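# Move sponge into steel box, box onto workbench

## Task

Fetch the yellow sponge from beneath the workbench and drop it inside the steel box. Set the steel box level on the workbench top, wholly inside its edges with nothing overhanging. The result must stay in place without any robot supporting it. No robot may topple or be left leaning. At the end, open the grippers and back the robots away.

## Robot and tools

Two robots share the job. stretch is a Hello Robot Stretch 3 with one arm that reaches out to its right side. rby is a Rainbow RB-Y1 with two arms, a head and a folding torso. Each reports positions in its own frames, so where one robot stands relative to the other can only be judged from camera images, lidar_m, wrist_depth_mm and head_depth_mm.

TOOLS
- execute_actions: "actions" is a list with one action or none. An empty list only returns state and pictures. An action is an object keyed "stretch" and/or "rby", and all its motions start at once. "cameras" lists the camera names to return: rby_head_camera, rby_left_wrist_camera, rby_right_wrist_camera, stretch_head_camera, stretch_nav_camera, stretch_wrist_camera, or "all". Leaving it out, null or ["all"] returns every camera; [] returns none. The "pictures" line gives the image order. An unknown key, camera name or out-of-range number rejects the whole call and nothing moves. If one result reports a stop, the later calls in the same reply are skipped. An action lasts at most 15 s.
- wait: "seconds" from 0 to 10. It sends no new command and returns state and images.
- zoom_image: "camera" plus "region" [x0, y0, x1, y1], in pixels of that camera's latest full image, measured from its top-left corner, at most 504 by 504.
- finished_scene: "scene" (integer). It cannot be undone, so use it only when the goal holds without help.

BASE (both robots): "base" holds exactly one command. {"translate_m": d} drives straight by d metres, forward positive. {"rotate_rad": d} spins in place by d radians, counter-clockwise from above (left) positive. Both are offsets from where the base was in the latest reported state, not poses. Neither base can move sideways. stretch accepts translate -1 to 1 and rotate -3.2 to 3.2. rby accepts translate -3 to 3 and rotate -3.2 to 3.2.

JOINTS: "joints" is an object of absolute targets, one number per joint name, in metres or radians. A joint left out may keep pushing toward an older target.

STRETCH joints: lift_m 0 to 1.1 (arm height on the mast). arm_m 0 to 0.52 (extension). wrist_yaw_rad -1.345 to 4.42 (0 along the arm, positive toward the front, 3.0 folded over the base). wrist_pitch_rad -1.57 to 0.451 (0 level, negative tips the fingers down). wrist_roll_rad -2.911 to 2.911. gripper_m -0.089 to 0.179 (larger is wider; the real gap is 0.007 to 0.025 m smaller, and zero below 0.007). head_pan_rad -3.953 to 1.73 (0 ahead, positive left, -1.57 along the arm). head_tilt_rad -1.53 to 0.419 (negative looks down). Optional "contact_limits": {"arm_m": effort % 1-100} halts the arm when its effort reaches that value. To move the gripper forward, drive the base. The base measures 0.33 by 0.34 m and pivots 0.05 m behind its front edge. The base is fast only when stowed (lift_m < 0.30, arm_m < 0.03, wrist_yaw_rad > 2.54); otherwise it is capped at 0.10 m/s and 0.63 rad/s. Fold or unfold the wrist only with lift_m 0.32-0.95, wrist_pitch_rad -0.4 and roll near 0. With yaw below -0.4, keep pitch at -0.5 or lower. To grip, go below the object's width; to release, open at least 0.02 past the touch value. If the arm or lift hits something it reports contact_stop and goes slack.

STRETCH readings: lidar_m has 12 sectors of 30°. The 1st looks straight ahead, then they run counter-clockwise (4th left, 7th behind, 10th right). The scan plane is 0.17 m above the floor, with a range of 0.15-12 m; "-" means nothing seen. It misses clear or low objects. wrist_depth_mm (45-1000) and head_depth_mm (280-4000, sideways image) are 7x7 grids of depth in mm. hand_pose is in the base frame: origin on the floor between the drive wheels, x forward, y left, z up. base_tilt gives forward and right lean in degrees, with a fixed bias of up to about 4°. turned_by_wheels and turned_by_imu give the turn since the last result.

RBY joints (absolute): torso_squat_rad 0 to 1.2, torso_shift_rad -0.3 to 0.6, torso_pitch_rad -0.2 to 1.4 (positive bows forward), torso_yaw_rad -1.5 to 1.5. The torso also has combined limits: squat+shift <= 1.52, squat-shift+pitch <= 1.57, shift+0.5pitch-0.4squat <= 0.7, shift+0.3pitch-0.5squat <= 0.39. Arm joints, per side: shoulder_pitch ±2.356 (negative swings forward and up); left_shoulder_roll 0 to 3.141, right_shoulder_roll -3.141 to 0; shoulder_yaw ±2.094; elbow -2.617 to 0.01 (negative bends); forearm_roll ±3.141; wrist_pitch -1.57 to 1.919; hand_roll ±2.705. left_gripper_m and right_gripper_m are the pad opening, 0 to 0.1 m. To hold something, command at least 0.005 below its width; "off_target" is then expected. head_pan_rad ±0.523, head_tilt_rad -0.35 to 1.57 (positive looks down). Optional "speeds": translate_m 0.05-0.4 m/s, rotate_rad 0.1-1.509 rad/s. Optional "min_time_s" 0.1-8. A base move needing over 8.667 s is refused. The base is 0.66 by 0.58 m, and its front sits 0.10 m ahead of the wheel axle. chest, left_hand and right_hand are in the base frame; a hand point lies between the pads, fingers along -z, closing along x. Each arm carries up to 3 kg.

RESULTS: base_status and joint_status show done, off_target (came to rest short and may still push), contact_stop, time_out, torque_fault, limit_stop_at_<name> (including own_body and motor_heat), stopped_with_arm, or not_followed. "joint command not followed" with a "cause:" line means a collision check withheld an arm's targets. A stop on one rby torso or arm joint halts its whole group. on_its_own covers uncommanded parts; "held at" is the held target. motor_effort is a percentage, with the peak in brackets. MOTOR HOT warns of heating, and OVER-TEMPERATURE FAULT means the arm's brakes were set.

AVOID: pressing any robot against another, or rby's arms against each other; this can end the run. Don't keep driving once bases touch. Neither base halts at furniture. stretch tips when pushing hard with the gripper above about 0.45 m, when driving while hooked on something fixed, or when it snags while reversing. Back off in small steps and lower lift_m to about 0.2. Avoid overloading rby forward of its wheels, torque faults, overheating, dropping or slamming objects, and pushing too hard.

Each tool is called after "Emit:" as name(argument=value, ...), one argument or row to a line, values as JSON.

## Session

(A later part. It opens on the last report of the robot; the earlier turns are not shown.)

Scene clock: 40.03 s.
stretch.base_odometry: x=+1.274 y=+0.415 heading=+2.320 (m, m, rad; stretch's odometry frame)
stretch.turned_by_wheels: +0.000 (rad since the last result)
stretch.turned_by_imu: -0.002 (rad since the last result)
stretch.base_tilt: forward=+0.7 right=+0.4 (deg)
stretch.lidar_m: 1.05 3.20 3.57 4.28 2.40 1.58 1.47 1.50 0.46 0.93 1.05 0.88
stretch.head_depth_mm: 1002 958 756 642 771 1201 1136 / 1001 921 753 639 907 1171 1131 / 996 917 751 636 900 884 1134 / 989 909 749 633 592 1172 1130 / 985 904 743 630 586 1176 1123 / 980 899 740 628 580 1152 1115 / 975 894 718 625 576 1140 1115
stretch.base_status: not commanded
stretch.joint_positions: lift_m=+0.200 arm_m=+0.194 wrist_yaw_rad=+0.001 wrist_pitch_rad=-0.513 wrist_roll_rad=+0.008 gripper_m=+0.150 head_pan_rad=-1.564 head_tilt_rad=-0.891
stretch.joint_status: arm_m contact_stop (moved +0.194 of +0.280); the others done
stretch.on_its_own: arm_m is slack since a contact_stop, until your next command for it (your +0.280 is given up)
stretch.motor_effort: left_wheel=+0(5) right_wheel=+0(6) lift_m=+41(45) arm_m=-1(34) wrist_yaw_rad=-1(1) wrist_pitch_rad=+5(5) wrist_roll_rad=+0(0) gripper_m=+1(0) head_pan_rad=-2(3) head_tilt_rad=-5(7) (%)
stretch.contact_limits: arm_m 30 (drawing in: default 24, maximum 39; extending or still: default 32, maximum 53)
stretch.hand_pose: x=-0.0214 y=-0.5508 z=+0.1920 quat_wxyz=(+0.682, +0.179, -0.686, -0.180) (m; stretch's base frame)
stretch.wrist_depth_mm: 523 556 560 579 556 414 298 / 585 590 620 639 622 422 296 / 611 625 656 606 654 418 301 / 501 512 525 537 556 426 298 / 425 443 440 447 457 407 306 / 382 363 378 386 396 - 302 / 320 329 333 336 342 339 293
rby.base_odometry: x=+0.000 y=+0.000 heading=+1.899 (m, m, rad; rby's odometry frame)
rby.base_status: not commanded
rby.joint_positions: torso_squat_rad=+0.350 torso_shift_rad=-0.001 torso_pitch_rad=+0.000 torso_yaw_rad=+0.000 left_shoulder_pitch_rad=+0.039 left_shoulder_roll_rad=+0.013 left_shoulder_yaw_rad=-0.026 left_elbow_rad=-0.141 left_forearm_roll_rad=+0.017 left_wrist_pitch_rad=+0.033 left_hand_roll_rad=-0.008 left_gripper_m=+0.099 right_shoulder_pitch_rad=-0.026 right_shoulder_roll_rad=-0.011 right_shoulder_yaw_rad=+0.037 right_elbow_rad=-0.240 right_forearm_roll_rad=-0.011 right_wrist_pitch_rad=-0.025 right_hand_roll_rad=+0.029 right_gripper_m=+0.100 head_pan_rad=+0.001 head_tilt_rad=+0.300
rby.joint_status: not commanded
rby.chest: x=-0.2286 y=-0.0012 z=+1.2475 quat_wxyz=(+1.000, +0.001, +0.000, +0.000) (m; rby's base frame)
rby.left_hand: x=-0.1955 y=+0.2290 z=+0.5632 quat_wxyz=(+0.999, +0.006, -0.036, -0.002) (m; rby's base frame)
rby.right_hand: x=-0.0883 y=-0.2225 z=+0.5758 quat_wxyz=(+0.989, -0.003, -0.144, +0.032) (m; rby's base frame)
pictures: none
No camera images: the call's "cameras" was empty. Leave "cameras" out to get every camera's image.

Emit:
execute_actions(
  actions=[],
  cameras=["stretch_wrist_camera","stretch_nav_camera","stretch_head_camera"],
)

Scene clock: 40.17 s.
stretch.base_odometry: x=+1.274 y=+0.415 heading=+2.320 (m, m, rad; stretch's odometry frame)
stretch.turned_by_wheels: +0.000 (rad since the last result)
stretch.turned_by_imu: +0.000 (rad since the last result)
stretch.base_tilt: forward=+0.7 right=+0.3 (deg)
stretch.lidar_m: 1.05 3.23 3.58 4.29 2.40 1.58 1.47 1.50 0.47 0.93 1.06 0.88
stretch.head_depth_mm: 1007 957 759 642 772 1207 1131 / 1000 921 755 638 905 1174 1131 / 998 915 751 636 901 886 1137 / 990 908 746 633 592 1166 1130 / 987 903 744 631 587 1175 1120 / 981 898 739 627 579 1153 1119 / 974 894 719 626 577 1137 1114
stretch.base_status: not commanded
stretch.joint_positions: lift_m=+0.200 arm_m=+0.194 wrist_yaw_rad=+0.001 wrist_pitch_rad=-0.513 wrist_roll_rad=+0.008 gripper_m=+0.150 head_pan_rad=-1.564 head_tilt_rad=-0.891
stretch.joint_status: arm_m contact_stop (moved +0.194 of +0.280); the others done
stretch.on_its_own: arm_m is slack since a contact_stop, until your next command for it (your +0.280 is given up)
stretch.motor_effort: left_wheel=+0(5) right_wheel=+0(6) lift_m=+41(45) arm_m=+0(34) wrist_yaw_rad=-1(1) wrist_pitch_rad=+5(5) wrist_roll_rad=+0(0) gripper_m=+0(0) head_pan_rad=-2(3) head_tilt_rad=-5(7) (%)
stretch.contact_limits: arm_m 30 (drawing in: default 24, maximum 39; extending or still: default 32, maximum 53)
stretch.hand_pose: x=-0.0214 y=-0.5508 z=+0.1920 quat_wxyz=(+0.682, +0.179, -0.686, -0.180) (m; stretch's base frame)
stretch.wrist_depth_mm: 533 550 566 563 585 416 294 / 589 600 623 617 634 418 296 / 604 624 636 610 650 423 301 / 513 510 535 536 541 426 300 / 427 440 440 447 457 402 302 / 375 367 384 388 393 - 301 / 317 330 334 334 346 337 291
rby.base_odometry: x=+0.000 y=+0.000 heading=+1.899 (m, m, rad; rby's odometry frame)
rby.base_status: not commanded
rby.joint_positions: torso_squat_rad=+0.350 torso_shift_rad=-0.001 torso_pitch_rad=+0.000 torso_yaw_rad=+0.000 left_shoulder_pitch_rad=+0.039 left_shoulder_roll_rad=+0.013 left_shoulder_yaw_rad=-0.026 left_elbow_rad=-0.141 left_forearm_roll_rad=+0.017 left_wrist_pitch_rad=+0.033 left_hand_roll_rad=-0.008 left_gripper_m=+0.099 right_shoulder_pitch_rad=-0.026 right_shoulder_roll_rad=-0.011 right_shoulder_yaw_rad=+0.037 right_elbow_rad=-0.240 right_forearm_roll_rad=-0.011 right_wrist_pitch_rad=-0.025 right_hand_roll_rad=+0.029 right_gripper_m=+0.100 head_pan_rad=+0.001 head_tilt_rad=+0.300
rby.joint_status: not commanded
rby.chest: x=-0.2286 y=-0.0012 z=+1.2475 quat_wxyz=(+1.000, +0.001, +0.000, +0.000) (m; rby's base frame)
rby.left_hand: x=-0.1955 y=+0.2290 z=+0.5632 quat_wxyz=(+0.999, +0.006, -0.036, -0.002) (m; rby's base frame)
rby.right_hand: x=-0.0883 y=-0.2225 z=+0.5758 quat_wxyz=(+0.989, -0.003, -0.144, +0.032) (m; rby's base frame)
pictures: stretch_head_camera (sideways: a quarter turn clockwise sets it upright), stretch_nav_camera (sideways: a quarter turn counterclockwise sets it upright), stretch_wrist_camera
Images, in order (width x height): stretch_head_camera 896x504, stretch_nav_camera 672x504, stretch_wrist_camera 644x364.

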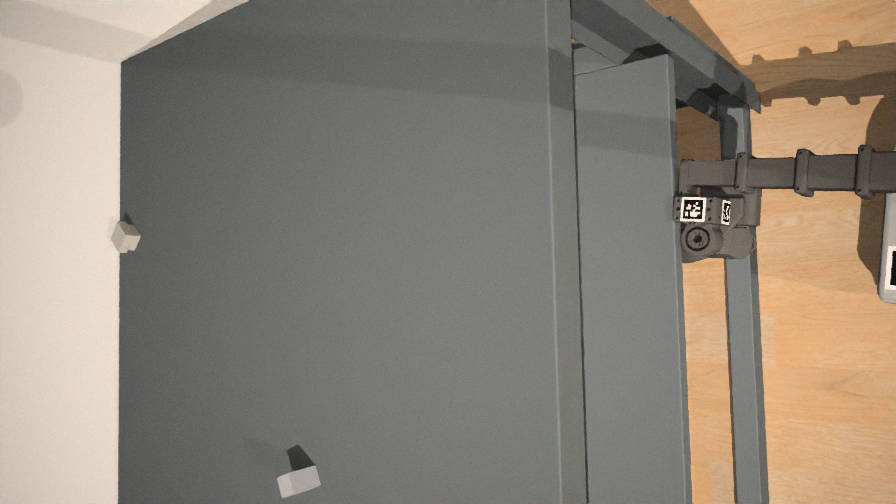

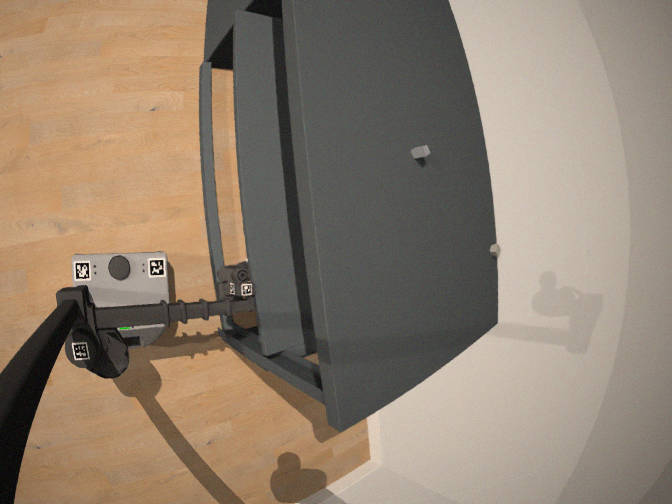

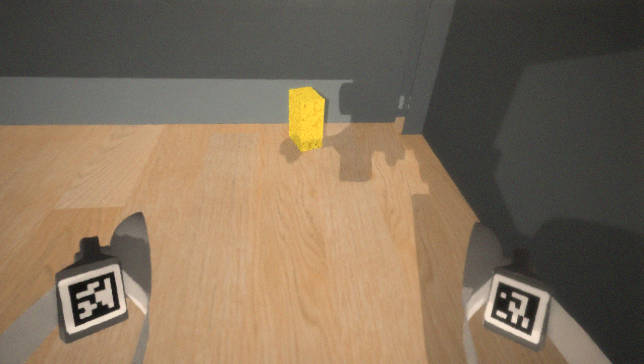

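Wrist hit the shelf edge; lower.

Emit:
execute_actions(
  actions=[
    {"stretch":{"joints":{"arm_m":0.18,"lift_m":0.09,"wrist_pitch_rad":-0.45}}},
  ],
  cameras=[],
)

Emit:
execute_actions(
  actions=[
    {"stretch":{"joints":{"arm_m":0.42},"contact_limits":{"arm_m":30}}},
  ],
  cameras=["stretch_wrist_camera","stretch_head_camera"],
)

Scene clock: 42.33 s.
stretch.base_odometry: x=+1.274 y=+0.415 heading=+2.320 (m, m, rad; stretch's odometry frame)
stretch.turned_by_wheels: +0.000 (rad since the last result)
stretch.turned_by_imu: +0.000 (rad since the last result)
stretch.base_tilt: forward=+0.7 right=+0.2 (deg)
stretch.lidar_m: 1.05 3.21 3.57 4.28 2.40 1.58 1.47 1.50 0.46 0.94 1.05 0.88
stretch.head_depth_mm: 1005 957 758 641 771 1204 1130 / 1003 920 755 639 904 1177 1130 / 994 915 750 636 899 1189 1125 / 991 910 747 633 593 1024 1121 / 984 905 743 631 585 1179 1123 / 981 898 739 628 580 1156 1117 / 974 894 719 625 577 1136 1115
stretch.base_status: not commanded
stretch.joint_positions: lift_m=+0.090 arm_m=+0.180 wrist_yaw_rad=+0.001 wrist_pitch_rad=-0.470 wrist_roll_rad=+0.008 gripper_m=+0.150 head_pan_rad=-1.564 head_tilt_rad=-0.891
stretch.joint_status: all done
stretch.motor_effort: left_wheel=+0(0) right_wheel=+0(0) lift_m=+32(33) arm_m=-3(3) wrist_yaw_rad=-1(1) wrist_pitch_rad=+7(6) wrist_roll_rad=+0(0) gripper_m=+0(0) head_pan_rad=-2(2) head_tilt_rad=-6(6) (%)
stretch.hand_pose: x=-0.0213 y=-0.5428 z=+0.0915 quat_wxyz=(+0.685, +0.165, -0.690, -0.165) (m; stretch's base frame)
stretch.wrist_depth_mm: 547 543 584 578 589 418 297 / 572 586 596 589 601 425 300 / 452 466 483 489 505 422 299 / 358 368 371 384 394 386 301 / 300 305 308 318 321 337 303 / 266 254 265 266 274 - 280 / 218 229 230 232 238 233 247
rby.base_odometry: x=+0.000 y=+0.000 heading=+1.899 (m, m, rad; rby's odometry frame)
rby.base_status: not commanded
rby.joint_positions: torso_squat_rad=+0.350 torso_shift_rad=-0.001 torso_pitch_rad=+0.000 torso_yaw_rad=+0.000 left_shoulder_pitch_rad=+0.039 left_shoulder_roll_rad=+0.013 left_shoulder_yaw_rad=-0.026 left_elbow_rad=-0.141 left_forearm_roll_rad=+0.017 left_wrist_pitch_rad=+0.033 left_hand_roll_rad=-0.008 left_gripper_m=+0.099 right_shoulder_pitch_rad=-0.026 right_shoulder_roll_rad=-0.011 right_shoulder_yaw_rad=+0.037 right_elbow_rad=-0.240 right_forearm_roll_rad=-0.011 right_wrist_pitch_rad=-0.025 right_hand_roll_rad=+0.029 right_gripper_m=+0.100 head_pan_rad=+0.001 head_tilt_rad=+0.300
rby.joint_status: not commanded
rby.chest: x=-0.2286 y=-0.0012 z=+1.2475 quat_wxyz=(+1.000, +0.001, +0.000, +0.000) (m; rby's base frame)
rby.left_hand: x=-0.1955 y=+0.2290 z=+0.5632 quat_wxyz=(+0.999, +0.006, -0.036, -0.002) (m; rby's base frame)
rby.right_hand: x=-0.0883 y=-0.2225 z=+0.5758 quat_wxyz=(+0.989, -0.003, -0.144, +0.032) (m; rby's base frame)
pictures: none
No camera images: the call's "cameras" was empty. Leave "cameras" out to get every camera's image.

Scene clock: 45.33 s.
stretch.base_odometry: x=+1.274 y=+0.415 heading=+2.320 (m, m, rad; stretch's odometry frame)
stretch.turned_by_wheels: +0.000 (rad since the last result)
stretch.turned_by_imu: +0.000 (rad since the last result)
stretch.base_tilt: forward=+0.5 right=+0.3 (deg)
stretch.lidar_m: 1.05 3.22 3.57 4.28 2.40 1.59 1.46 1.51 0.47 0.93 1.06 0.88
stretch.head_depth_mm: 1009 954 759 642 770 1205 1132 / 999 920 756 638 905 1172 1132 / 993 917 751 636 601 1176 1139 / 991 908 748 634 593 1195 1129 / 983 905 742 630 586 1175 1125 / 981 899 739 629 579 1156 1115 / 975 893 719 625 576 1140 1117
stretch.base_status: not commanded
stretch.joint_positions: lift_m=+0.090 arm_m=+0.420 wrist_yaw_rad=+0.001 wrist_pitch_rad=-0.469 wrist_roll_rad=+0.008 gripper_m=+0.150 head_pan_rad=-1.564 head_tilt_rad=-0.891
stretch.joint_status: all done
stretch.motor_effort: left_wheel=+0(0) right_wheel=+0(0) lift_m=+32(32) arm_m=+4(5) wrist_yaw_rad=-1(1) wrist_pitch_rad=+7(7) wrist_roll_rad=+0(0) gripper_m=+1(0) head_pan_rad=-2(2) head_tilt_rad=-6(5) (%)
stretch.contact_limits: arm_m 30 (drawing in: default 24, maximum 39; extending or still: default 32, maximum 53)
stretch.hand_pose: x=-0.0213 y=-0.7823 z=+0.0916 quat_wxyz=(+0.685, +0.164, -0.690, -0.165) (m; stretch's base frame)
stretch.wrist_depth_mm: 331 334 348 356 368 338 264 / 355 369 374 390 399 357 271 / 388 403 417 331 448 377 266 / 364 360 369 357 389 366 270 / 298 307 308 316 320 325 274 / 262 254 262 265 274 - 263 / 218 228 229 231 236 234 244
rby.base_odometry: x=+0.000 y=+0.000 heading=+1.899 (m, m, rad; rby's odometry frame)
rby.base_status: not commanded
rby.joint_positions: torso_squat_rad=+0.350 torso_shift_rad=-0.001 torso_pitch_rad=+0.000 torso_yaw_rad=+0.000 left_shoulder_pitch_rad=+0.039 left_shoulder_roll_rad=+0.013 left_shoulder_yaw_rad=-0.026 left_elbow_rad=-0.141 left_forearm_roll_rad=+0.017 left_wrist_pitch_rad=+0.033 left_hand_roll_rad=-0.008 left_gripper_m=+0.099 right_shoulder_pitch_rad=-0.026 right_shoulder_roll_rad=-0.011 right_shoulder_yaw_rad=+0.037 right_elbow_rad=-0.240 right_forearm_roll_rad=-0.011 right_wrist_pitch_rad=-0.025 right_hand_roll_rad=+0.029 right_gripper_m=+0.100 head_pan_rad=+0.001 head_tilt_rad=+0.300
rby.joint_status: not commanded
rby.chest: x=-0.2286 y=-0.0012 z=+1.2475 quat_wxyz=(+1.000, +0.001, +0.000, +0.000) (m; rby's base frame)
rby.left_hand: x=-0.1955 y=+0.2290 z=+0.5632 quat_wxyz=(+0.999, +0.006, -0.036, -0.002) (m; rby's base frame)
rby.right_hand: x=-0.0883 y=-0.2225 z=+0.5758 quat_wxyz=(+0.989, -0.003, -0.144, +0.032) (m; rby's base frame)
pictures: stretch_head_camera (sideways: a quarter turn clockwise sets it upright), stretch_wrist_camera
Images, in order (width x height): stretch_head_camera 896x504, stretch_wrist_camera 644x364.

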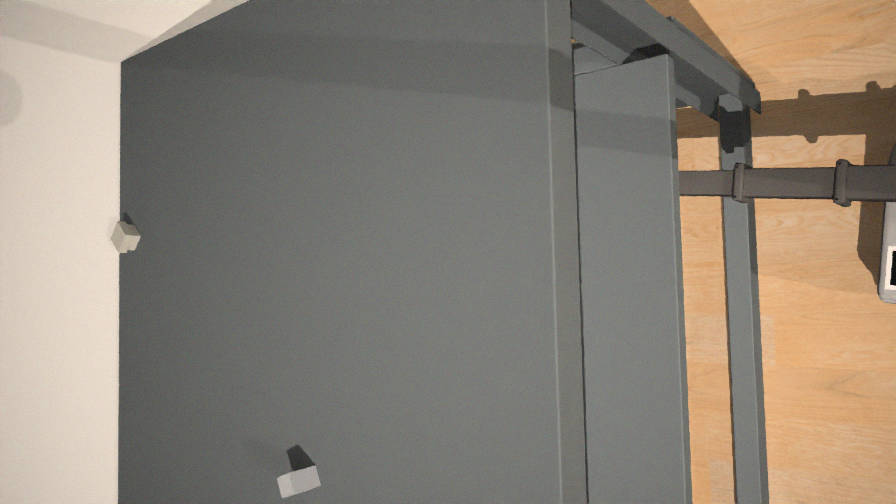

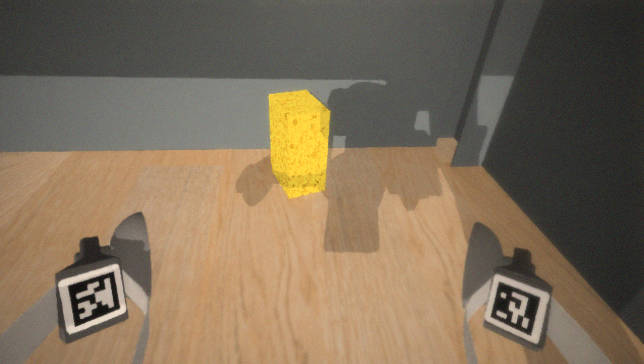

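Emit:
execute_actions(
  actions=[
    {"stretch":{"joints":{"arm_m":0.52,"lift_m":0.07,"wrist_pitch_rad":-0.4},"contact_limits":{"arm_m":30}}},
  ],
  cameras=["stretch_wrist_camera"],
)

Scene clock: 47.57 s.
stretch.base_odometry: x=+1.274 y=+0.415 heading=+2.320 (m, m, rad; stretch's odometry frame)
stretch.turned_by_wheels: +0.000 (rad since the last result)
stretch.turned_by_imu: +0.000 (rad since the last result)
stretch.base_tilt: forward=+0.6 right=+0.4 (deg)
stretch.lidar_m: 1.04 3.21 3.58 4.30 2.40 1.58 1.47 1.51 0.46 0.93 1.06 0.89
stretch.head_depth_mm: 1007 957 758 641 770 1206 1132 / 1001 921 754 639 906 1173 1131 / 996 915 750 637 599 1173 1127 / 985 911 745 633 591 1195 1132 / 984 903 743 630 585 1171 1117 / 980 899 739 627 579 1157 1119 / 973 893 718 625 575 1133 1116
stretch.base_status: not commanded
stretch.joint_positions: lift_m=+0.070 arm_m=+0.519 wrist_yaw_rad=+0.001 wrist_pitch_rad=-0.420 wrist_roll_rad=+0.008 gripper_m=+0.150 head_pan_rad=-1.564 head_tilt_rad=-0.891
stretch.joint_status: all done
stretch.motor_effort: left_wheel=+0(0) right_wheel=+0(0) lift_m=+32(32) arm_m=+3(4) wrist_yaw_rad=-1(1) wrist_pitch_rad=+7(6) wrist_roll_rad=+0(0) gripper_m=+0(0) head_pan_rad=-3(2) head_tilt_rad=-6(6) (%)
stretch.contact_limits: arm_m 30 (drawing in: default 24, maximum 39; extending or still: default 32, maximum 53)
stretch.hand_pose: x=-0.0213 y=-0.8885 z=+0.0824 quat_wxyz=(+0.689, +0.148, -0.694, -0.148) (m; stretch's base frame)
stretch.wrist_depth_mm: 239 246 252 261 268 280 234 / 257 265 273 281 289 302 246 / 281 285 293 301 317 326 255 / 303 312 318 232 350 313 257 / 290 304 292 257 312 320 256 / - 245 254 257 262 - 254 / 208 217 220 222 224 222 231
rby.base_odometry: x=+0.000 y=+0.000 heading=+1.899 (m, m, rad; rby's odometry frame)
rby.base_status: not commanded
rby.joint_positions: torso_squat_rad=+0.350 torso_shift_rad=-0.001 torso_pitch_rad=+0.000 torso_yaw_rad=+0.000 left_shoulder_pitch_rad=+0.039 left_shoulder_roll_rad=+0.013 left_shoulder_yaw_rad=-0.026 left_elbow_rad=-0.141 left_forearm_roll_rad=+0.017 left_wrist_pitch_rad=+0.033 left_hand_roll_rad=-0.008 left_gripper_m=+0.099 right_shoulder_pitch_rad=-0.026 right_shoulder_roll_rad=-0.011 right_shoulder_yaw_rad=+0.037 right_elbow_rad=-0.240 right_forearm_roll_rad=-0.011 right_wrist_pitch_rad=-0.025 right_hand_roll_rad=+0.029 right_gripper_m=+0.100 head_pan_rad=+0.001 head_tilt_rad=+0.300
rby.joint_status: not commanded
rby.chest: x=-0.2286 y=-0.0012 z=+1.2475 quat_wxyz=(+1.000, +0.001, +0.000, +0.000) (m; rby's base frame)
rby.left_hand: x=-0.1955 y=+0.2290 z=+0.5632 quat_wxyz=(+0.999, +0.006, -0.036, -0.002) (m; rby's base frame)
rby.right_hand: x=-0.0883 y=-0.2225 z=+0.5758 quat_wxyz=(+0.989, -0.003, -0.144, +0.032) (m; rby's base frame)
pictures: stretch_wrist_camera
Images, in order (width x height): stretch_wrist_camera 644x364.

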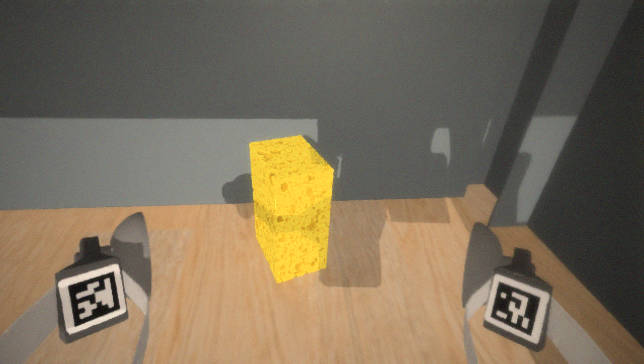

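Emit:
execute_actions(
  actions=[
    {"stretch":{"joints":{"wrist_pitch_rad":-0.25,"lift_m":0.04}}},
  ],
  cameras=[],
)

Emit:
execute_actions(
  actions=[
    {"stretch":{"joints":{"gripper_m":0.03}}},
  ],
  cameras=["stretch_wrist_camera"],
)

Scene clock: 49.03 s.
stretch.base_odometry: x=+1.274 y=+0.415 heading=+2.320 (m, m, rad; stretch's odometry frame)
stretch.turned_by_wheels: +0.000 (rad since the last result)
stretch.turned_by_imu: +0.000 (rad since the last result)
stretch.base_tilt: forward=+0.5 right=+0.2 (deg)
stretch.lidar_m: 1.05 3.23 3.58 4.28 2.40 1.58 1.47 1.51 0.47 0.94 1.06 0.89
stretch.head_depth_mm: 1008 957 759 641 771 1200 1130 / 999 921 755 639 903 1169 1128 / 995 916 749 636 599 1171 1127 / 989 910 747 634 592 1193 1132 / 985 903 743 629 587 1175 1121 / 979 897 739 629 579 1156 1117 / 974 893 718 624 575 1134 1113
stretch.base_status: not commanded
stretch.joint_positions: lift_m=+0.040 arm_m=+0.519 wrist_yaw_rad=+0.001 wrist_pitch_rad=-0.272 wrist_roll_rad=+0.008 gripper_m=+0.150 head_pan_rad=-1.564 head_tilt_rad=-0.891
stretch.joint_status: all done
stretch.motor_effort: left_wheel=+0(0) right_wheel=+0(0) lift_m=+32(29) arm_m=+4(3) wrist_yaw_rad=-1(1) wrist_pitch_rad=+8(7) wrist_roll_rad=+0(0) gripper_m=+0(0) head_pan_rad=-3(3) head_tilt_rad=-6(5) (%)
stretch.hand_pose: x=-0.0213 y=-0.9047 z=+0.0869 quat_wxyz=(+0.698, +0.096, -0.703, -0.096) (m; stretch's base frame)
stretch.wrist_depth_mm: 238 242 250 256 264 274 235 / 248 259 262 273 280 296 245 / 264 270 282 290 301 312 256 / 282 285 296 304 318 328 255 / 298 307 307 225 339 307 252 / 275 258 262 246 284 - 255 / 215 223 227 233 234 230 238
rby.base_odometry: x=+0.000 y=+0.000 heading=+1.899 (m, m, rad; rby's odometry frame)
rby.base_status: not commanded
rby.joint_positions: torso_squat_rad=+0.350 torso_shift_rad=-0.001 torso_pitch_rad=+0.000 torso_yaw_rad=+0.000 left_shoulder_pitch_rad=+0.039 left_shoulder_roll_rad=+0.013 left_shoulder_yaw_rad=-0.026 left_elbow_rad=-0.141 left_forearm_roll_rad=+0.017 left_wrist_pitch_rad=+0.033 left_hand_roll_rad=-0.008 left_gripper_m=+0.099 right_shoulder_pitch_rad=-0.026 right_shoulder_roll_rad=-0.011 right_shoulder_yaw_rad=+0.037 right_elbow_rad=-0.240 right_forearm_roll_rad=-0.011 right_wrist_pitch_rad=-0.025 right_hand_roll_rad=+0.029 right_gripper_m=+0.100 head_pan_rad=+0.001 head_tilt_rad=+0.300
rby.joint_status: not commanded
rby.chest: x=-0.2286 y=-0.0012 z=+1.2475 quat_wxyz=(+1.000, +0.001, +0.000, +0.000) (m; rby's base frame)
rby.left_hand: x=-0.1955 y=+0.2290 z=+0.5632 quat_wxyz=(+0.999, +0.006, -0.036, -0.002) (m; rby's base frame)
rby.right_hand: x=-0.0883 y=-0.2225 z=+0.5758 quat_wxyz=(+0.989, -0.003, -0.144, +0.032) (m; rby's base frame)
pictures: none
No camera images: the call's "cameras" was empty. Leave "cameras" out to get every camera's image.

Scene clock: 50.73 s.
stretch.base_odometry: x=+1.274 y=+0.415 heading=+2.320 (m, m, rad; stretch's odometry frame)
stretch.turned_by_wheels: +0.000 (rad since the last result)
stretch.turned_by_imu: +0.000 (rad since the last result)
stretch.base_tilt: forward=+0.7 right=+0.5 (deg)
stretch.lidar_m: 1.05 3.23 3.57 4.28 2.41 1.59 1.47 1.51 0.46 0.93 1.05 0.88
stretch.head_depth_mm: 1006 956 757 641 771 1204 1137 / 1002 921 755 639 903 1171 1128 / 996 916 751 636 600 1173 1126 / 986 910 749 633 592 1192 1135 / 984 904 742 631 585 1172 1122 / 978 898 740 627 579 1154 1115 / 973 894 718 626 576 1138 1112
stretch.base_status: not commanded
stretch.joint_positions: lift_m=+0.040 arm_m=+0.519 wrist_yaw_rad=+0.001 wrist_pitch_rad=-0.272 wrist_roll_rad=+0.008 gripper_m=+0.030 head_pan_rad=-1.564 head_tilt_rad=-0.891
stretch.joint_status: all done
stretch.motor_effort: left_wheel=+0(0) right_wheel=+0(0) lift_m=+31(31) arm_m=+3(4) wrist_yaw_rad=-1(1) wrist_pitch_rad=+8(8) wrist_roll_rad=+0(0) gripper_m=-1(98) head_pan_rad=-2(2) head_tilt_rad=-5(6) (%)
stretch.hand_pose: x=-0.0213 y=-0.9047 z=+0.0869 quat_wxyz=(+0.698, +0.096, -0.703, -0.096) (m; stretch's base frame)
stretch.wrist_depth_mm: 237 243 250 258 267 278 235 / 251 259 264 274 282 295 242 / 267 271 281 290 303 316 255 / 284 288 298 301 317 332 252 / 300 307 312 222 340 312 256 / 266 269 - 238 290 289 256 / 224 224 228 232 229 241 235
rby.base_odometry: x=+0.000 y=+0.000 heading=+1.899 (m, m, rad; rby's odometry frame)
rby.base_status: not commanded
rby.joint_positions: torso_squat_rad=+0.350 torso_shift_rad=-0.001 torso_pitch_rad=+0.000 torso_yaw_rad=+0.000 left_shoulder_pitch_rad=+0.039 left_shoulder_roll_rad=+0.013 left_shoulder_yaw_rad=-0.026 left_elbow_rad=-0.141 left_forearm_roll_rad=+0.017 left_wrist_pitch_rad=+0.033 left_hand_roll_rad=-0.008 left_gripper_m=+0.099 right_shoulder_pitch_rad=-0.026 right_shoulder_roll_rad=-0.011 right_shoulder_yaw_rad=+0.037 right_elbow_rad=-0.240 right_forearm_roll_rad=-0.011 right_wrist_pitch_rad=-0.025 right_hand_roll_rad=+0.029 right_gripper_m=+0.100 head_pan_rad=+0.001 head_tilt_rad=+0.300
rby.joint_status: not commanded
rby.chest: x=-0.2286 y=-0.0012 z=+1.2475 quat_wxyz=(+1.000, +0.001, +0.000, +0.000) (m; rby's base frame)
rby.left_hand: x=-0.1955 y=+0.2290 z=+0.5632 quat_wxyz=(+0.999, +0.006, -0.036, -0.002) (m; rby's base frame)
rby.right_hand: x=-0.0883 y=-0.2225 z=+0.5758 quat_wxyz=(+0.989, -0.003, -0.144, +0.032) (m; rby's base frame)
pictures: stretch_wrist_camera
Images, in order (width x height): stretch_wrist_camera 644x364.

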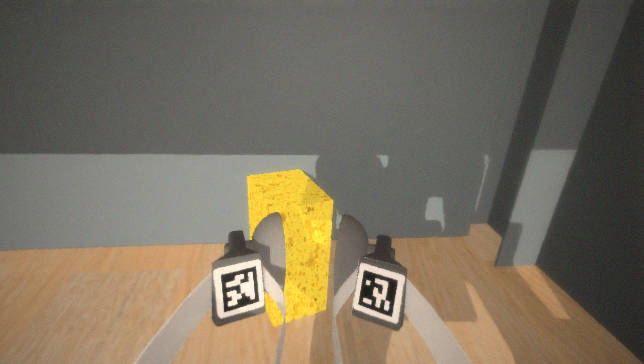

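Emit:
execute_actions(
  actions=[
    {"stretch":{"joints":{"gripper_m":0.15,"lift_m":0.09,"arm_m":0.15}}},
  ],
  cameras=[],
)

Emit:
execute_actions(
  actions=[
    {"stretch":{"base":{"rotate_rad":0.3}}},
  ],
  cameras=[],
)

Emit:
execute_actions(
  actions=[
    {"stretch":{"base":{"translate_m":-0.17}}},
  ],
  cameras=[],
)

Emit:
execute_actions(
  actions=[
    {"stretch":{"base":{"rotate_rad":-0.3}}},
  ],
  cameras=[],
)

Emit:
execute_actions(
  actions=[
    {"stretch":{"base":{"translate_m":0.185}}},
  ],
  cameras=[],
)

Emit:
execute_actions(
  actions=[
    {"stretch":{"joints":{"arm_m":0.42},"contact_limits":{"arm_m":30}}},
  ],
  cameras=["stretch_wrist_camera","stretch_nav_camera"],
)

Scene clock: 56.03 s.
stretch.base_odometry: x=+1.274 y=+0.415 heading=+2.320 (m, m, rad; stretch's odometry frame)
stretch.turned_by_wheels: +0.000 (rad since the last result)
stretch.turned_by_imu: +0.001 (rad since the last result)
stretch.base_tilt: forward=+0.5 right=+0.2 (deg)
stretch.lidar_m: 1.05 3.21 3.58 4.28 2.40 1.58 1.47 1.50 0.46 0.93 1.06 0.88
stretch.head_depth_mm: 1005 954 758 642 773 1209 1134 / 1002 921 756 639 905 1172 1131 / 993 916 751 637 901 1193 1126 / 989 912 746 633 593 1165 1120 / 985 902 742 629 587 1174 1121 / 979 900 740 628 579 1155 1118 / 975 893 720 624 575 1135 1115
stretch.base_status: not commanded
stretch.joint_positions: lift_m=+0.090 arm_m=+0.150 wrist_yaw_rad=+0.001 wrist_pitch_rad=-0.271 wrist_roll_rad=+0.008 gripper_m=+0.150 head_pan_rad=-1.564 head_tilt_rad=-0.891
stretch.joint_status: all done
stretch.motor_effort: left_wheel=+0(0) right_wheel=+0(0) lift_m=+50(53) arm_m=-4(3) wrist_yaw_rad=-1(2) wrist_pitch_rad=+8(8) wrist_roll_rad=+0(0) gripper_m=+0(99) head_pan_rad=-3(3) head_tilt_rad=-6(6) (%)
stretch.hand_pose: x=-0.0213 y=-0.5357 z=+0.1365 quat_wxyz=(+0.698, +0.096, -0.703, -0.096) (m; stretch's base frame)
stretch.wrist_depth_mm: 554 568 577 602 612 421 303 / 587 598 626 649 619 427 303 / 618 654 655 670 661 416 300 / 550 555 577 588 609 423 302 / 425 437 435 443 461 399 300 / 352 332 350 358 360 - 306 / 276 288 292 298 304 296 287
rby.base_odometry: x=+0.000 y=+0.000 heading=+1.899 (m, m, rad; rby's odometry frame)
rby.base_status: not commanded
rby.joint_positions: torso_squat_rad=+0.350 torso_shift_rad=-0.001 torso_pitch_rad=+0.000 torso_yaw_rad=+0.000 left_shoulder_pitch_rad=+0.039 left_shoulder_roll_rad=+0.013 left_shoulder_yaw_rad=-0.026 left_elbow_rad=-0.141 left_forearm_roll_rad=+0.017 left_wrist_pitch_rad=+0.033 left_hand_roll_rad=-0.008 left_gripper_m=+0.099 right_shoulder_pitch_rad=-0.026 right_shoulder_roll_rad=-0.011 right_shoulder_yaw_rad=+0.037 right_elbow_rad=-0.240 right_forearm_roll_rad=-0.011 right_wrist_pitch_rad=-0.025 right_hand_roll_rad=+0.029 right_gripper_m=+0.100 head_pan_rad=+0.001 head_tilt_rad=+0.300
rby.joint_status: not commanded
rby.chest: x=-0.2286 y=-0.0012 z=+1.2475 quat_wxyz=(+1.000, +0.001, +0.000, +0.000) (m; rby's base frame)
rby.left_hand: x=-0.1955 y=+0.2290 z=+0.5632 quat_wxyz=(+0.999, +0.006, -0.036, -0.002) (m; rby's base frame)
rby.right_hand: x=-0.0883 y=-0.2225 z=+0.5758 quat_wxyz=(+0.989, -0.003, -0.144, +0.032) (m; rby's base frame)
pictures: none
No camera images: the call's "cameras" was empty. Leave "cameras" out to get every camera's image.

Scene clock: 57.47 s.
stretch.base_odometry: x=+1.274 y=+0.415 heading=+2.620 (m, m, rad; stretch's odometry frame)
stretch.turned_by_wheels: +0.300 (rad since the last result)
stretch.turned_by_imu: +0.296 (rad since the last result)
stretch.base_tilt: forward=+0.4 right=+0.3 (deg)
stretch.lidar_m: 3.17 3.24 4.04 3.51 1.78 1.47 1.48 0.46 0.60 1.04 0.97 0.89
stretch.head_depth_mm: 949 927 760 641 567 873 1118 / 971 923 753 640 576 888 1126 / 992 915 751 636 584 885 1128 / 1019 913 746 632 898 1026 1122 / 1032 904 742 632 909 1195 1123 / 1045 898 740 627 922 1212 1117 / 1057 893 737 625 939 1220 1115
stretch.base_status: done
stretch.joint_positions: lift_m=+0.090 arm_m=+0.150 wrist_yaw_rad=+0.001 wrist_pitch_rad=-0.271 wrist_roll_rad=+0.008 gripper_m=+0.150 head_pan_rad=-1.564 head_tilt_rad=-0.891
stretch.joint_status: not commanded
stretch.motor_effort: left_wheel=-1(6) right_wheel=+1(5) lift_m=+50(50) arm_m=-4(4) wrist_yaw_rad=-1(1) wrist_pitch_rad=+7(8) wrist_roll_rad=+0(0) gripper_m=+0(0) head_pan_rad=-3(2) head_tilt_rad=-5(6) (%)
stretch.hand_pose: x=-0.0213 y=-0.5357 z=+0.1365 quat_wxyz=(+0.698, +0.096, -0.703, -0.096) (m; stretch's base frame)
stretch.wrist_depth_mm: 697 673 634 628 585 568 541 / 730 713 666 646 609 585 574 / 745 744 707 686 647 619 606 / 542 568 575 596 613 572 578 / 428 436 439 444 455 479 470 / 347 332 349 358 370 - 378 / 274 284 294 296 298 293 317
rby.base_odometry: x=+0.000 y=+0.000 heading=+1.899 (m, m, rad; rby's odometry frame)
rby.base_status: not commanded
rby.joint_positions: torso_squat_rad=+0.350 torso_shift_rad=-0.001 torso_pitch_rad=+0.000 torso_yaw_rad=+0.000 left_shoulder_pitch_rad=+0.039 left_shoulder_roll_rad=+0.013 left_shoulder_yaw_rad=-0.026 left_elbow_rad=-0.141 left_forearm_roll_rad=+0.017 left_wrist_pitch_rad=+0.033 left_hand_roll_rad=-0.008 left_gripper_m=+0.099 right_shoulder_pitch_rad=-0.026 right_shoulder_roll_rad=-0.011 right_shoulder_yaw_rad=+0.037 right_elbow_rad=-0.240 right_forearm_roll_rad=-0.011 right_wrist_pitch_rad=-0.025 right_hand_roll_rad=+0.029 right_gripper_m=+0.100 head_pan_rad=+0.001 head_tilt_rad=+0.300
rby.joint_status: not commanded
rby.chest: x=-0.2286 y=-0.0012 z=+1.2475 quat_wxyz=(+1.000, +0.001, +0.000, +0.000) (m; rby's base frame)
rby.left_hand: x=-0.1955 y=+0.2290 z=+0.5632 quat_wxyz=(+0.999, +0.006, -0.036, -0.002) (m; rby's base frame)
rby.right_hand: x=-0.0883 y=-0.2225 z=+0.5758 quat_wxyz=(+0.989, -0.003, -0.144, +0.032) (m; rby's base frame)
pictures: none
No camera images: the call's "cameras" was empty. Leave "cameras" out to get every camera's image.

Scene clock: 60.20 s.
stretch.base_odometry: x=+1.421 y=+0.330 heading=+2.620 (m, m, rad; stretch's odometry frame)
stretch.turned_by_wheels: +0.000 (rad since the last result)
stretch.turned_by_imu: +0.000 (rad since the last result)
stretch.base_tilt: forward=+0.6 right=+0.4 (deg)
stretch.lidar_m: 3.35 3.40 4.17 3.12 1.59 1.30 1.32 1.31 0.35 1.01 1.12 1.03
stretch.head_depth_mm: 921 928 758 643 555 790 1133 / 943 919 755 640 554 857 1095 / 965 918 750 637 563 870 1122 / 987 909 747 633 572 881 1122 / 1012 903 742 630 581 1162 1119 / 1029 900 738 627 889 1191 1119 / 1044 892 736 626 907 1204 1117
stretch.base_status: done
stretch.joint_positions: lift_m=+0.090 arm_m=+0.150 wrist_yaw_rad=+0.001 wrist_pitch_rad=-0.271 wrist_roll_rad=+0.008 gripper_m=+0.150 head_pan_rad=-1.564 head_tilt_rad=-0.891
stretch.joint_status: not commanded
stretch.motor_effort: left_wheel=-1(6) right_wheel=+1(2) lift_m=+50(50) arm_m=-4(3) wrist_yaw_rad=-2(0) wrist_pitch_rad=+8(7) wrist_roll_rad=+0(0) gripper_m=+0(1) head_pan_rad=-2(2) head_tilt_rad=-5(5) (%)
stretch.hand_pose: x=-0.0213 y=-0.5357 z=+0.1365 quat_wxyz=(+0.698, +0.096, -0.703, -0.096) (m; stretch's base frame)
stretch.wrist_depth_mm: 655 630 593 589 552 538 386 / 722 676 634 613 577 569 378 / 727 706 705 636 625 552 370 / 551 571 588 602 582 566 360 / 423 441 438 453 462 480 344 / 344 334 345 354 360 - 342 / 274 284 289 299 298 292 297
rby.base_odometry: x=+0.000 y=+0.000 heading=+1.899 (m, m, rad; rby's odometry frame)
rby.base_status: not commanded
rby.joint_positions: torso_squat_rad=+0.350 torso_shift_rad=-0.001 torso_pitch_rad=+0.000 torso_yaw_rad=+0.000 left_shoulder_pitch_rad=+0.039 left_shoulder_roll_rad=+0.013 left_shoulder_yaw_rad=-0.026 left_elbow_rad=-0.141 left_forearm_roll_rad=+0.017 left_wrist_pitch_rad=+0.033 left_hand_roll_rad=-0.008 left_gripper_m=+0.099 right_shoulder_pitch_rad=-0.026 right_shoulder_roll_rad=-0.011 right_shoulder_yaw_rad=+0.037 right_elbow_rad=-0.240 right_forearm_roll_rad=-0.011 right_wrist_pitch_rad=-0.025 right_hand_roll_rad=+0.029 right_gripper_m=+0.100 head_pan_rad=+0.001 head_tilt_rad=+0.300
rby.joint_status: not commanded
rby.chest: x=-0.2286 y=-0.0012 z=+1.2475 quat_wxyz=(+1.000, +0.001, +0.000, +0.000) (m; rby's base frame)
rby.left_hand: x=-0.1955 y=+0.2290 z=+0.5632 quat_wxyz=(+0.999, +0.006, -0.036, -0.002) (m; rby's base frame)
rby.right_hand: x=-0.0883 y=-0.2225 z=+0.5758 quat_wxyz=(+0.989, -0.003, -0.144, +0.032) (m; rby's base frame)
pictures: none
No camera images: the call's "cameras" was empty. Leave "cameras" out to get every camera's image.

Scene clock: 61.60 s.
stretch.base_odometry: x=+1.421 y=+0.330 heading=+2.320 (m, m, rad; stretch's odometry frame)
stretch.turned_by_wheels: -0.300 (rad since the last result)
stretch.turned_by_imu: -0.295 (rad since the last result)
stretch.base_tilt: forward=+0.7 right=+0.3 (deg)
stretch.lidar_m: 1.02 3.38 4.11 4.60 2.14 1.40 1.31 1.33 0.35 0.42 1.02 1.03
stretch.head_depth_mm: 975 1138 1359 1582 1383 1267 1133 / 972 1130 1249 639 576 1259 1135 / 970 915 751 636 573 904 1127 / 961 908 748 634 571 866 1125 / 959 903 743 632 569 877 1119 / 952 898 739 629 566 879 1117 / 950 895 735 625 560 871 1112
stretch.base_status: done
stretch.joint_positions: lift_m=+0.090 arm_m=+0.150 wrist_yaw_rad=+0.008 wrist_pitch_rad=-0.271 wrist_roll_rad=+0.008 gripper_m=+0.150 head_pan_rad=-1.564 head_tilt_rad=-0.891
stretch.joint_status: not commanded
stretch.motor_effort: left_wheel=+4(5) right_wheel=-7(7) lift_m=+50(50) arm_m=-3(4) wrist_yaw_rad=-8(7) wrist_pitch_rad=+8(8) wrist_roll_rad=+0(0) gripper_m=+3(4) head_pan_rad=-2(2) head_tilt_rad=-6(6) (%)
stretch.hand_pose: x=-0.0196 y=-0.5356 z=+0.1365 quat_wxyz=(+0.699, +0.098, -0.703, -0.094) (m; stretch's base frame)
stretch.wrist_depth_mm: 532 549 548 565 288 172 122 / 561 575 591 602 289 170 121 / 598 612 624 606 288 171 122 / 546 574 550 567 287 170 122 / 416 437 443 450 287 162 122 / 349 334 351 354 286 - 121 / 274 289 291 294 280 183 117
rby.base_odometry: x=+0.000 y=+0.000 heading=+1.899 (m, m, rad; rby's odometry frame)
rby.base_status: not commanded
rby.joint_positions: torso_squat_rad=+0.350 torso_shift_rad=-0.001 torso_pitch_rad=+0.000 torso_yaw_rad=+0.000 left_shoulder_pitch_rad=+0.039 left_shoulder_roll_rad=+0.013 left_shoulder_yaw_rad=-0.026 left_elbow_rad=-0.141 left_forearm_roll_rad=+0.017 left_wrist_pitch_rad=+0.033 left_hand_roll_rad=-0.008 left_gripper_m=+0.099 right_shoulder_pitch_rad=-0.026 right_shoulder_roll_rad=-0.011 right_shoulder_yaw_rad=+0.037 right_elbow_rad=-0.240 right_forearm_roll_rad=-0.011 right_wrist_pitch_rad=-0.025 right_hand_roll_rad=+0.029 right_gripper_m=+0.100 head_pan_rad=+0.001 head_tilt_rad=+0.300
rby.joint_status: not commanded
rby.chest: x=-0.2286 y=-0.0012 z=+1.2475 quat_wxyz=(+1.000, +0.001, +0.000, +0.000) (m; rby's base frame)
rby.left_hand: x=-0.1955 y=+0.2290 z=+0.5632 quat_wxyz=(+0.999, +0.006, -0.036, -0.002) (m; rby's base frame)
rby.right_hand: x=-0.0883 y=-0.2225 z=+0.5758 quat_wxyz=(+0.989, -0.003, -0.144, +0.032) (m; rby's base frame)
pictures: none
No camera images: the call's "cameras" was empty. Leave "cameras" out to get every camera's image.

Scene clock: 64.40 s.
stretch.base_odometry: x=+1.295 y=+0.465 heading=+2.320 (m, m, rad; stretch's odometry frame)
stretch.turned_by_wheels: +0.000 (rad since the last result)
stretch.turned_by_imu: +0.001 (rad since the last result)
stretch.base_tilt: forward=+0.6 right=+0.3 (deg)
stretch.lidar_m: 0.91 3.19 3.59 4.16 2.44 1.60 1.50 1.52 0.44 0.98 1.00 0.85
stretch.head_depth_mm: 958 927 758 642 567 891 1135 / 953 921 755 639 564 886 1131 / 948 914 750 636 561 877 1127 / 945 910 747 633 560 869 1120 / 936 903 744 631 553 863 1122 / 933 901 741 627 547 860 1117 / 929 892 734 625 544 856 1115
stretch.base_status: done
stretch.joint_positions: lift_m=+0.090 arm_m=+0.150 wrist_yaw_rad=+0.002 wrist_pitch_rad=-0.271 wrist_roll_rad=+0.008 gripper_m=+0.150 head_pan_rad=-1.564 head_tilt_rad=-0.891
stretch.joint_status: not commanded
stretch.motor_effort: left_wheel=+1(8) right_wheel=-2(2) lift_m=+50(50) arm_m=-3(3) wrist_yaw_rad=-3(7) wrist_pitch_rad=+7(8) wrist_roll_rad=+0(0) gripper_m=+0(3) head_pan_rad=-2(2) head_tilt_rad=-6(5) (%)
stretch.hand_pose: x=-0.0209 y=-0.5356 z=+0.1365 quat_wxyz=(+0.698, +0.096, -0.703, -0.095) (m; stretch's base frame)
stretch.wrist_depth_mm: 505 512 538 543 569 450 317 / 528 555 569 580 594 444 318 / 568 581 605 632 619 453 317 / 545 569 581 568 603 454 319 / 424 436 434 445 461 423 318 / 351 332 348 352 360 - 322 / 274 286 290 296 298 296 300
rby.base_odometry: x=+0.000 y=+0.000 heading=+1.899 (m, m, rad; rby's odometry frame)
rby.base_status: not commanded
rby.joint_positions: torso_squat_rad=+0.350 torso_shift_rad=-0.001 torso_pitch_rad=+0.000 torso_yaw_rad=+0.000 left_shoulder_pitch_rad=+0.039 left_shoulder_roll_rad=+0.013 left_shoulder_yaw_rad=-0.026 left_elbow_rad=-0.141 left_forearm_roll_rad=+0.017 left_wrist_pitch_rad=+0.033 left_hand_roll_rad=-0.008 left_gripper_m=+0.099 right_shoulder_pitch_rad=-0.026 right_shoulder_roll_rad=-0.011 right_shoulder_yaw_rad=+0.037 right_elbow_rad=-0.240 right_forearm_roll_rad=-0.011 right_wrist_pitch_rad=-0.025 right_hand_roll_rad=+0.029 right_gripper_m=+0.100 head_pan_rad=+0.001 head_tilt_rad=+0.300
rby.joint_status: not commanded
rby.chest: x=-0.2286 y=-0.0012 z=+1.2475 quat_wxyz=(+1.000, +0.001, +0.000, +0.000) (m; rby's base frame)
rby.left_hand: x=-0.1955 y=+0.2290 z=+0.5632 quat_wxyz=(+0.999, +0.006, -0.036, -0.002) (m; rby's base frame)
rby.right_hand: x=-0.0883 y=-0.2225 z=+0.5758 quat_wxyz=(+0.989, -0.003, -0.144, +0.032) (m; rby's base frame)
pictures: none
No camera images: the call's "cameras" was empty. Leave "cameras" out to get every camera's image.

Scene clock: 67.60 s.
stretch.base_odometry: x=+1.295 y=+0.465 heading=+2.320 (m, m, rad; stretch's odometry frame)
stretch.turned_by_wheels: +0.000 (rad since the last result)
stretch.turned_by_imu: +0.000 (rad since the last result)
stretch.base_tilt: forward=+0.7 right=+0.2 (deg)
stretch.lidar_m: 0.91 3.19 3.58 4.17 2.44 1.60 1.50 1.52 0.44 0.98 1.00 0.85
stretch.head_depth_mm: 960 928 758 641 567 890 1131 / 953 921 754 639 564 890 1130 / 946 915 750 636 562 870 1132 / 942 910 746 633 560 867 1127 / 938 901 742 631 552 862 1122 / 932 899 740 627 546 861 1117 / 929 893 734 625 545 860 1109
stretch.base_status: not commanded
stretch.joint_positions: lift_m=+0.090 arm_m=+0.420 wrist_yaw_rad=+0.002 wrist_pitch_rad=-0.271 wrist_roll_rad=+0.008 gripper_m=+0.150 head_pan_rad=-1.564 head_tilt_rad=-0.891
stretch.joint_status: all done
stretch.motor_effort: left_wheel=+1(1) right_wheel=-2(2) lift_m=+50(50) arm_m=+3(4) wrist_yaw_rad=-2(2) wrist_pitch_rad=+8(8) wrist_roll_rad=+0(0) gripper_m=+0(1) head_pan_rad=-3(3) head_tilt_rad=-6(6) (%)
stretch.contact_limits: arm_m 30 (drawing in: default 24, maximum 39; extending or still: default 32, maximum 53)
stretch.hand_pose: x=-0.0211 y=-0.8051 z=+0.1366 quat_wxyz=(+0.698, +0.096, -0.703, -0.096) (m; stretch's base frame)
stretch.wrist_depth_mm: 279 285 292 303 310 321 275 / 296 301 309 320 330 341 286 / 308 320 333 340 352 360 283 / 331 337 354 366 378 379 284 / 352 359 374 295 400 366 284 / 349 327 349 311 356 - 287 / 272 285 288 295 300 291 274
rby.base_odometry: x=+0.000 y=+0.000 heading=+1.899 (m, m, rad; rby's odometry frame)
rby.base_status: not commanded
rby.joint_positions: torso_squat_rad=+0.350 torso_shift_rad=-0.001 torso_pitch_rad=+0.000 torso_yaw_rad=+0.000 left_shoulder_pitch_rad=+0.039 left_shoulder_roll_rad=+0.013 left_shoulder_yaw_rad=-0.026 left_elbow_rad=-0.141 left_forearm_roll_rad=+0.017 left_wrist_pitch_rad=+0.033 left_hand_roll_rad=-0.008 left_gripper_m=+0.099 right_shoulder_pitch_rad=-0.026 right_shoulder_roll_rad=-0.011 right_shoulder_yaw_rad=+0.037 right_elbow_rad=-0.240 right_forearm_roll_rad=-0.011 right_wrist_pitch_rad=-0.025 right_hand_roll_rad=+0.029 right_gripper_m=+0.100 head_pan_rad=+0.001 head_tilt_rad=+0.300
rby.joint_status: not commanded
rby.chest: x=-0.2286 y=-0.0012 z=+1.2475 quat_wxyz=(+1.000, +0.001, +0.000, +0.000) (m; rby's base frame)
rby.left_hand: x=-0.1955 y=+0.2290 z=+0.5632 quat_wxyz=(+0.999, +0.006, -0.036, -0.002) (m; rby's base frame)
rby.right_hand: x=-0.0883 y=-0.2225 z=+0.5758 quat_wxyz=(+0.989, -0.003, -0.144, +0.032) (m; rby's base frame)
pictures: stretch_nav_camera (sideways: a quarter turn counterclockwise sets it upright), stretch_wrist_camera
Images, in order (width x height): stretch_nav_camera 672x504, stretch_wrist_camera 644x364.

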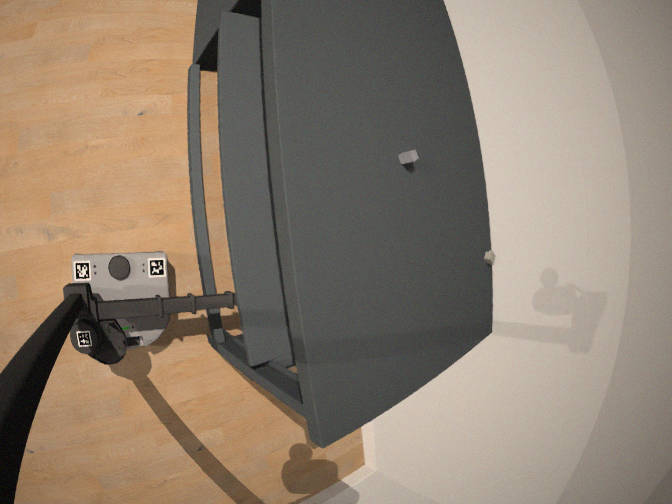

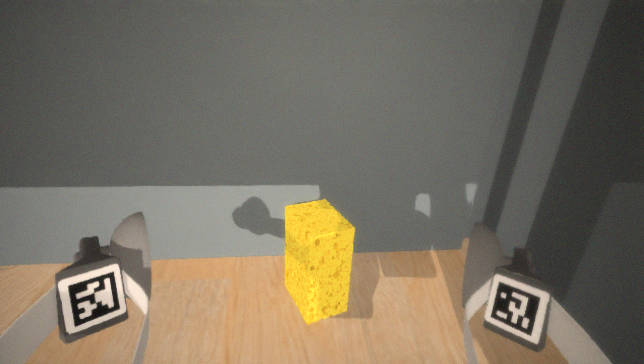

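Emit:
execute_actions(
  actions=[
    {"stretch":{"joints":{"arm_m":0.52,"lift_m":0.04},"contact_limits":{"arm_m":30}}},
  ],
  cameras=[],
)

Emit:
execute_actions(
  actions=[
    {"stretch":{"joints":{"gripper_m":0.03}}},
  ],
  cameras=["stretch_wrist_camera"],
)

Scene clock: 69.97 s.
stretch.base_odometry: x=+1.295 y=+0.465 heading=+2.320 (m, m, rad; stretch's odometry frame)
stretch.turned_by_wheels: +0.000 (rad since the last result)
stretch.turned_by_imu: +0.000 (rad since the last result)
stretch.base_tilt: forward=+0.6 right=+0.2 (deg)
stretch.lidar_m: 0.91 3.20 3.60 4.15 2.43 1.60 1.49 1.52 0.44 0.98 1.00 0.85
stretch.head_depth_mm: 957 925 757 641 567 892 1134 / 954 920 754 638 564 887 1129 / 947 916 750 636 562 870 1125 / 940 909 748 633 560 870 1124 / 937 904 743 631 552 863 1118 / 927 896 741 626 546 861 1115 / 932 891 735 626 544 858 1114
stretch.base_status: not commanded
stretch.joint_positions: lift_m=+0.040 arm_m=+0.519 wrist_yaw_rad=+0.002 wrist_pitch_rad=-0.271 wrist_roll_rad=+0.008 gripper_m=+0.150 head_pan_rad=-1.564 head_tilt_rad=-0.891
stretch.joint_status: all done
stretch.motor_effort: left_wheel=+1(1) right_wheel=-2(2) lift_m=+32(41) arm_m=+4(4) wrist_yaw_rad=-1(1) wrist_pitch_rad=+8(7) wrist_roll_rad=+0(0) gripper_m=+0(0) head_pan_rad=-3(3) head_tilt_rad=-6(6) (%)
stretch.contact_limits: arm_m 30 (drawing in: default 24, maximum 39; extending or still: default 32, maximum 53)
stretch.hand_pose: x=-0.0211 y=-0.9048 z=+0.0872 quat_wxyz=(+0.698, +0.096, -0.703, -0.096) (m; stretch's base frame)
stretch.wrist_depth_mm: 193 196 204 210 215 222 241 / 205 209 215 221 230 236 248 / 215 221 227 238 247 252 258 / 228 234 242 254 265 273 269 / 242 251 259 183 279 297 248 / - 261 272 170 282 - 257 / 216 225 230 186 235 232 246
rby.base_odometry: x=+0.000 y=+0.000 heading=+1.899 (m, m, rad; rby's odometry frame)
rby.base_status: not commanded
rby.joint_positions: torso_squat_rad=+0.350 torso_shift_rad=-0.001 torso_pitch_rad=+0.000 torso_yaw_rad=+0.000 left_shoulder_pitch_rad=+0.039 left_shoulder_roll_rad=+0.013 left_shoulder_yaw_rad=-0.026 left_elbow_rad=-0.141 left_forearm_roll_rad=+0.017 left_wrist_pitch_rad=+0.033 left_hand_roll_rad=-0.008 left_gripper_m=+0.099 right_shoulder_pitch_rad=-0.026 right_shoulder_roll_rad=-0.011 right_shoulder_yaw_rad=+0.037 right_elbow_rad=-0.240 right_forearm_roll_rad=-0.011 right_wrist_pitch_rad=-0.025 right_hand_roll_rad=+0.029 right_gripper_m=+0.100 head_pan_rad=+0.001 head_tilt_rad=+0.300
rby.joint_status: not commanded
rby.chest: x=-0.2286 y=-0.0012 z=+1.2475 quat_wxyz=(+1.000, +0.001, +0.000, +0.000) (m; rby's base frame)
rby.left_hand: x=-0.1955 y=+0.2290 z=+0.5632 quat_wxyz=(+0.999, +0.006, -0.036, -0.002) (m; rby's base frame)
rby.right_hand: x=-0.0883 y=-0.2225 z=+0.5758 quat_wxyz=(+0.989, -0.003, -0.144, +0.032) (m; rby's base frame)
pictures: none
No camera images: the call's "cameras" was empty. Leave "cameras" out to get every camera's image.

Scene clock: 71.67 s.
stretch.base_odometry: x=+1.295 y=+0.465 heading=+2.320 (m, m, rad; stretch's odometry frame)
stretch.turned_by_wheels: +0.000 (rad since the last result)
stretch.turned_by_imu: +0.000 (rad since the last result)
stretch.base_tilt: forward=+0.4 right=+0.4 (deg)
stretch.lidar_m: 0.91 3.19 3.60 4.19 2.43 1.60 1.49 1.52 0.44 0.98 1.01 0.85
stretch.head_depth_mm: 956 927 760 642 567 893 1132 / 951 919 755 639 564 887 1126 / 946 916 750 636 562 872 1126 / 940 910 746 633 559 869 1127 / 935 903 742 631 552 864 1118 / 933 898 739 627 547 862 1117 / 928 892 735 624 544 857 1111
stretch.base_status: not commanded
stretch.joint_positions: lift_m=+0.040 arm_m=+0.519 wrist_yaw_rad=+0.002 wrist_pitch_rad=-0.271 wrist_roll_rad=+0.008 gripper_m=+0.030 head_pan_rad=-1.564 head_tilt_rad=-0.891
stretch.joint_status: all done
stretch.motor_effort: left_wheel=+1(1) right_wheel=-2(2) lift_m=+32(32) arm_m=+3(4) wrist_yaw_rad=-2(2) wrist_pitch_rad=+7(7) wrist_roll_rad=+0(0) gripper_m=-3(97) head_pan_rad=-3(3) head_tilt_rad=-6(5) (%)
stretch.hand_pose: x=-0.0211 y=-0.9048 z=+0.0872 quat_wxyz=(+0.698, +0.096, -0.703, -0.096) (m; stretch's base frame)
stretch.wrist_depth_mm: 192 197 204 210 216 223 240 / 202 208 216 221 229 237 249 / 216 221 227 236 246 252 255 / 231 236 245 252 260 273 271 / 244 253 258 181 280 296 246 / 257 266 - 173 294 290 258 / 221 224 222 190 230 237 245
rby.base_odometry: x=+0.000 y=+0.000 heading=+1.899 (m, m, rad; rby's odometry frame)
rby.base_status: not commanded
rby.joint_positions: torso_squat_rad=+0.350 torso_shift_rad=-0.001 torso_pitch_rad=+0.000 torso_yaw_rad=+0.000 left_shoulder_pitch_rad=+0.039 left_shoulder_roll_rad=+0.013 left_shoulder_yaw_rad=-0.026 left_elbow_rad=-0.141 left_forearm_roll_rad=+0.017 left_wrist_pitch_rad=+0.033 left_hand_roll_rad=-0.008 left_gripper_m=+0.099 right_shoulder_pitch_rad=-0.026 right_shoulder_roll_rad=-0.011 right_shoulder_yaw_rad=+0.037 right_elbow_rad=-0.240 right_forearm_roll_rad=-0.011 right_wrist_pitch_rad=-0.025 right_hand_roll_rad=+0.029 right_gripper_m=+0.100 head_pan_rad=+0.001 head_tilt_rad=+0.300
rby.joint_status: not commanded
rby.chest: x=-0.2286 y=-0.0012 z=+1.2475 quat_wxyz=(+1.000, +0.001, +0.000, +0.000) (m; rby's base frame)
rby.left_hand: x=-0.1955 y=+0.2290 z=+0.5632 quat_wxyz=(+0.999, +0.006, -0.036, -0.002) (m; rby's base frame)
rby.right_hand: x=-0.0883 y=-0.2225 z=+0.5758 quat_wxyz=(+0.989, -0.003, -0.144, +0.032) (m; rby's base frame)
pictures: stretch_wrist_camera
Images, in order (width x height): stretch_wrist_camera 644x364.

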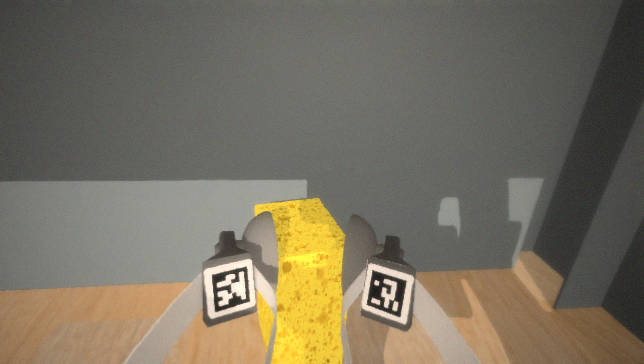

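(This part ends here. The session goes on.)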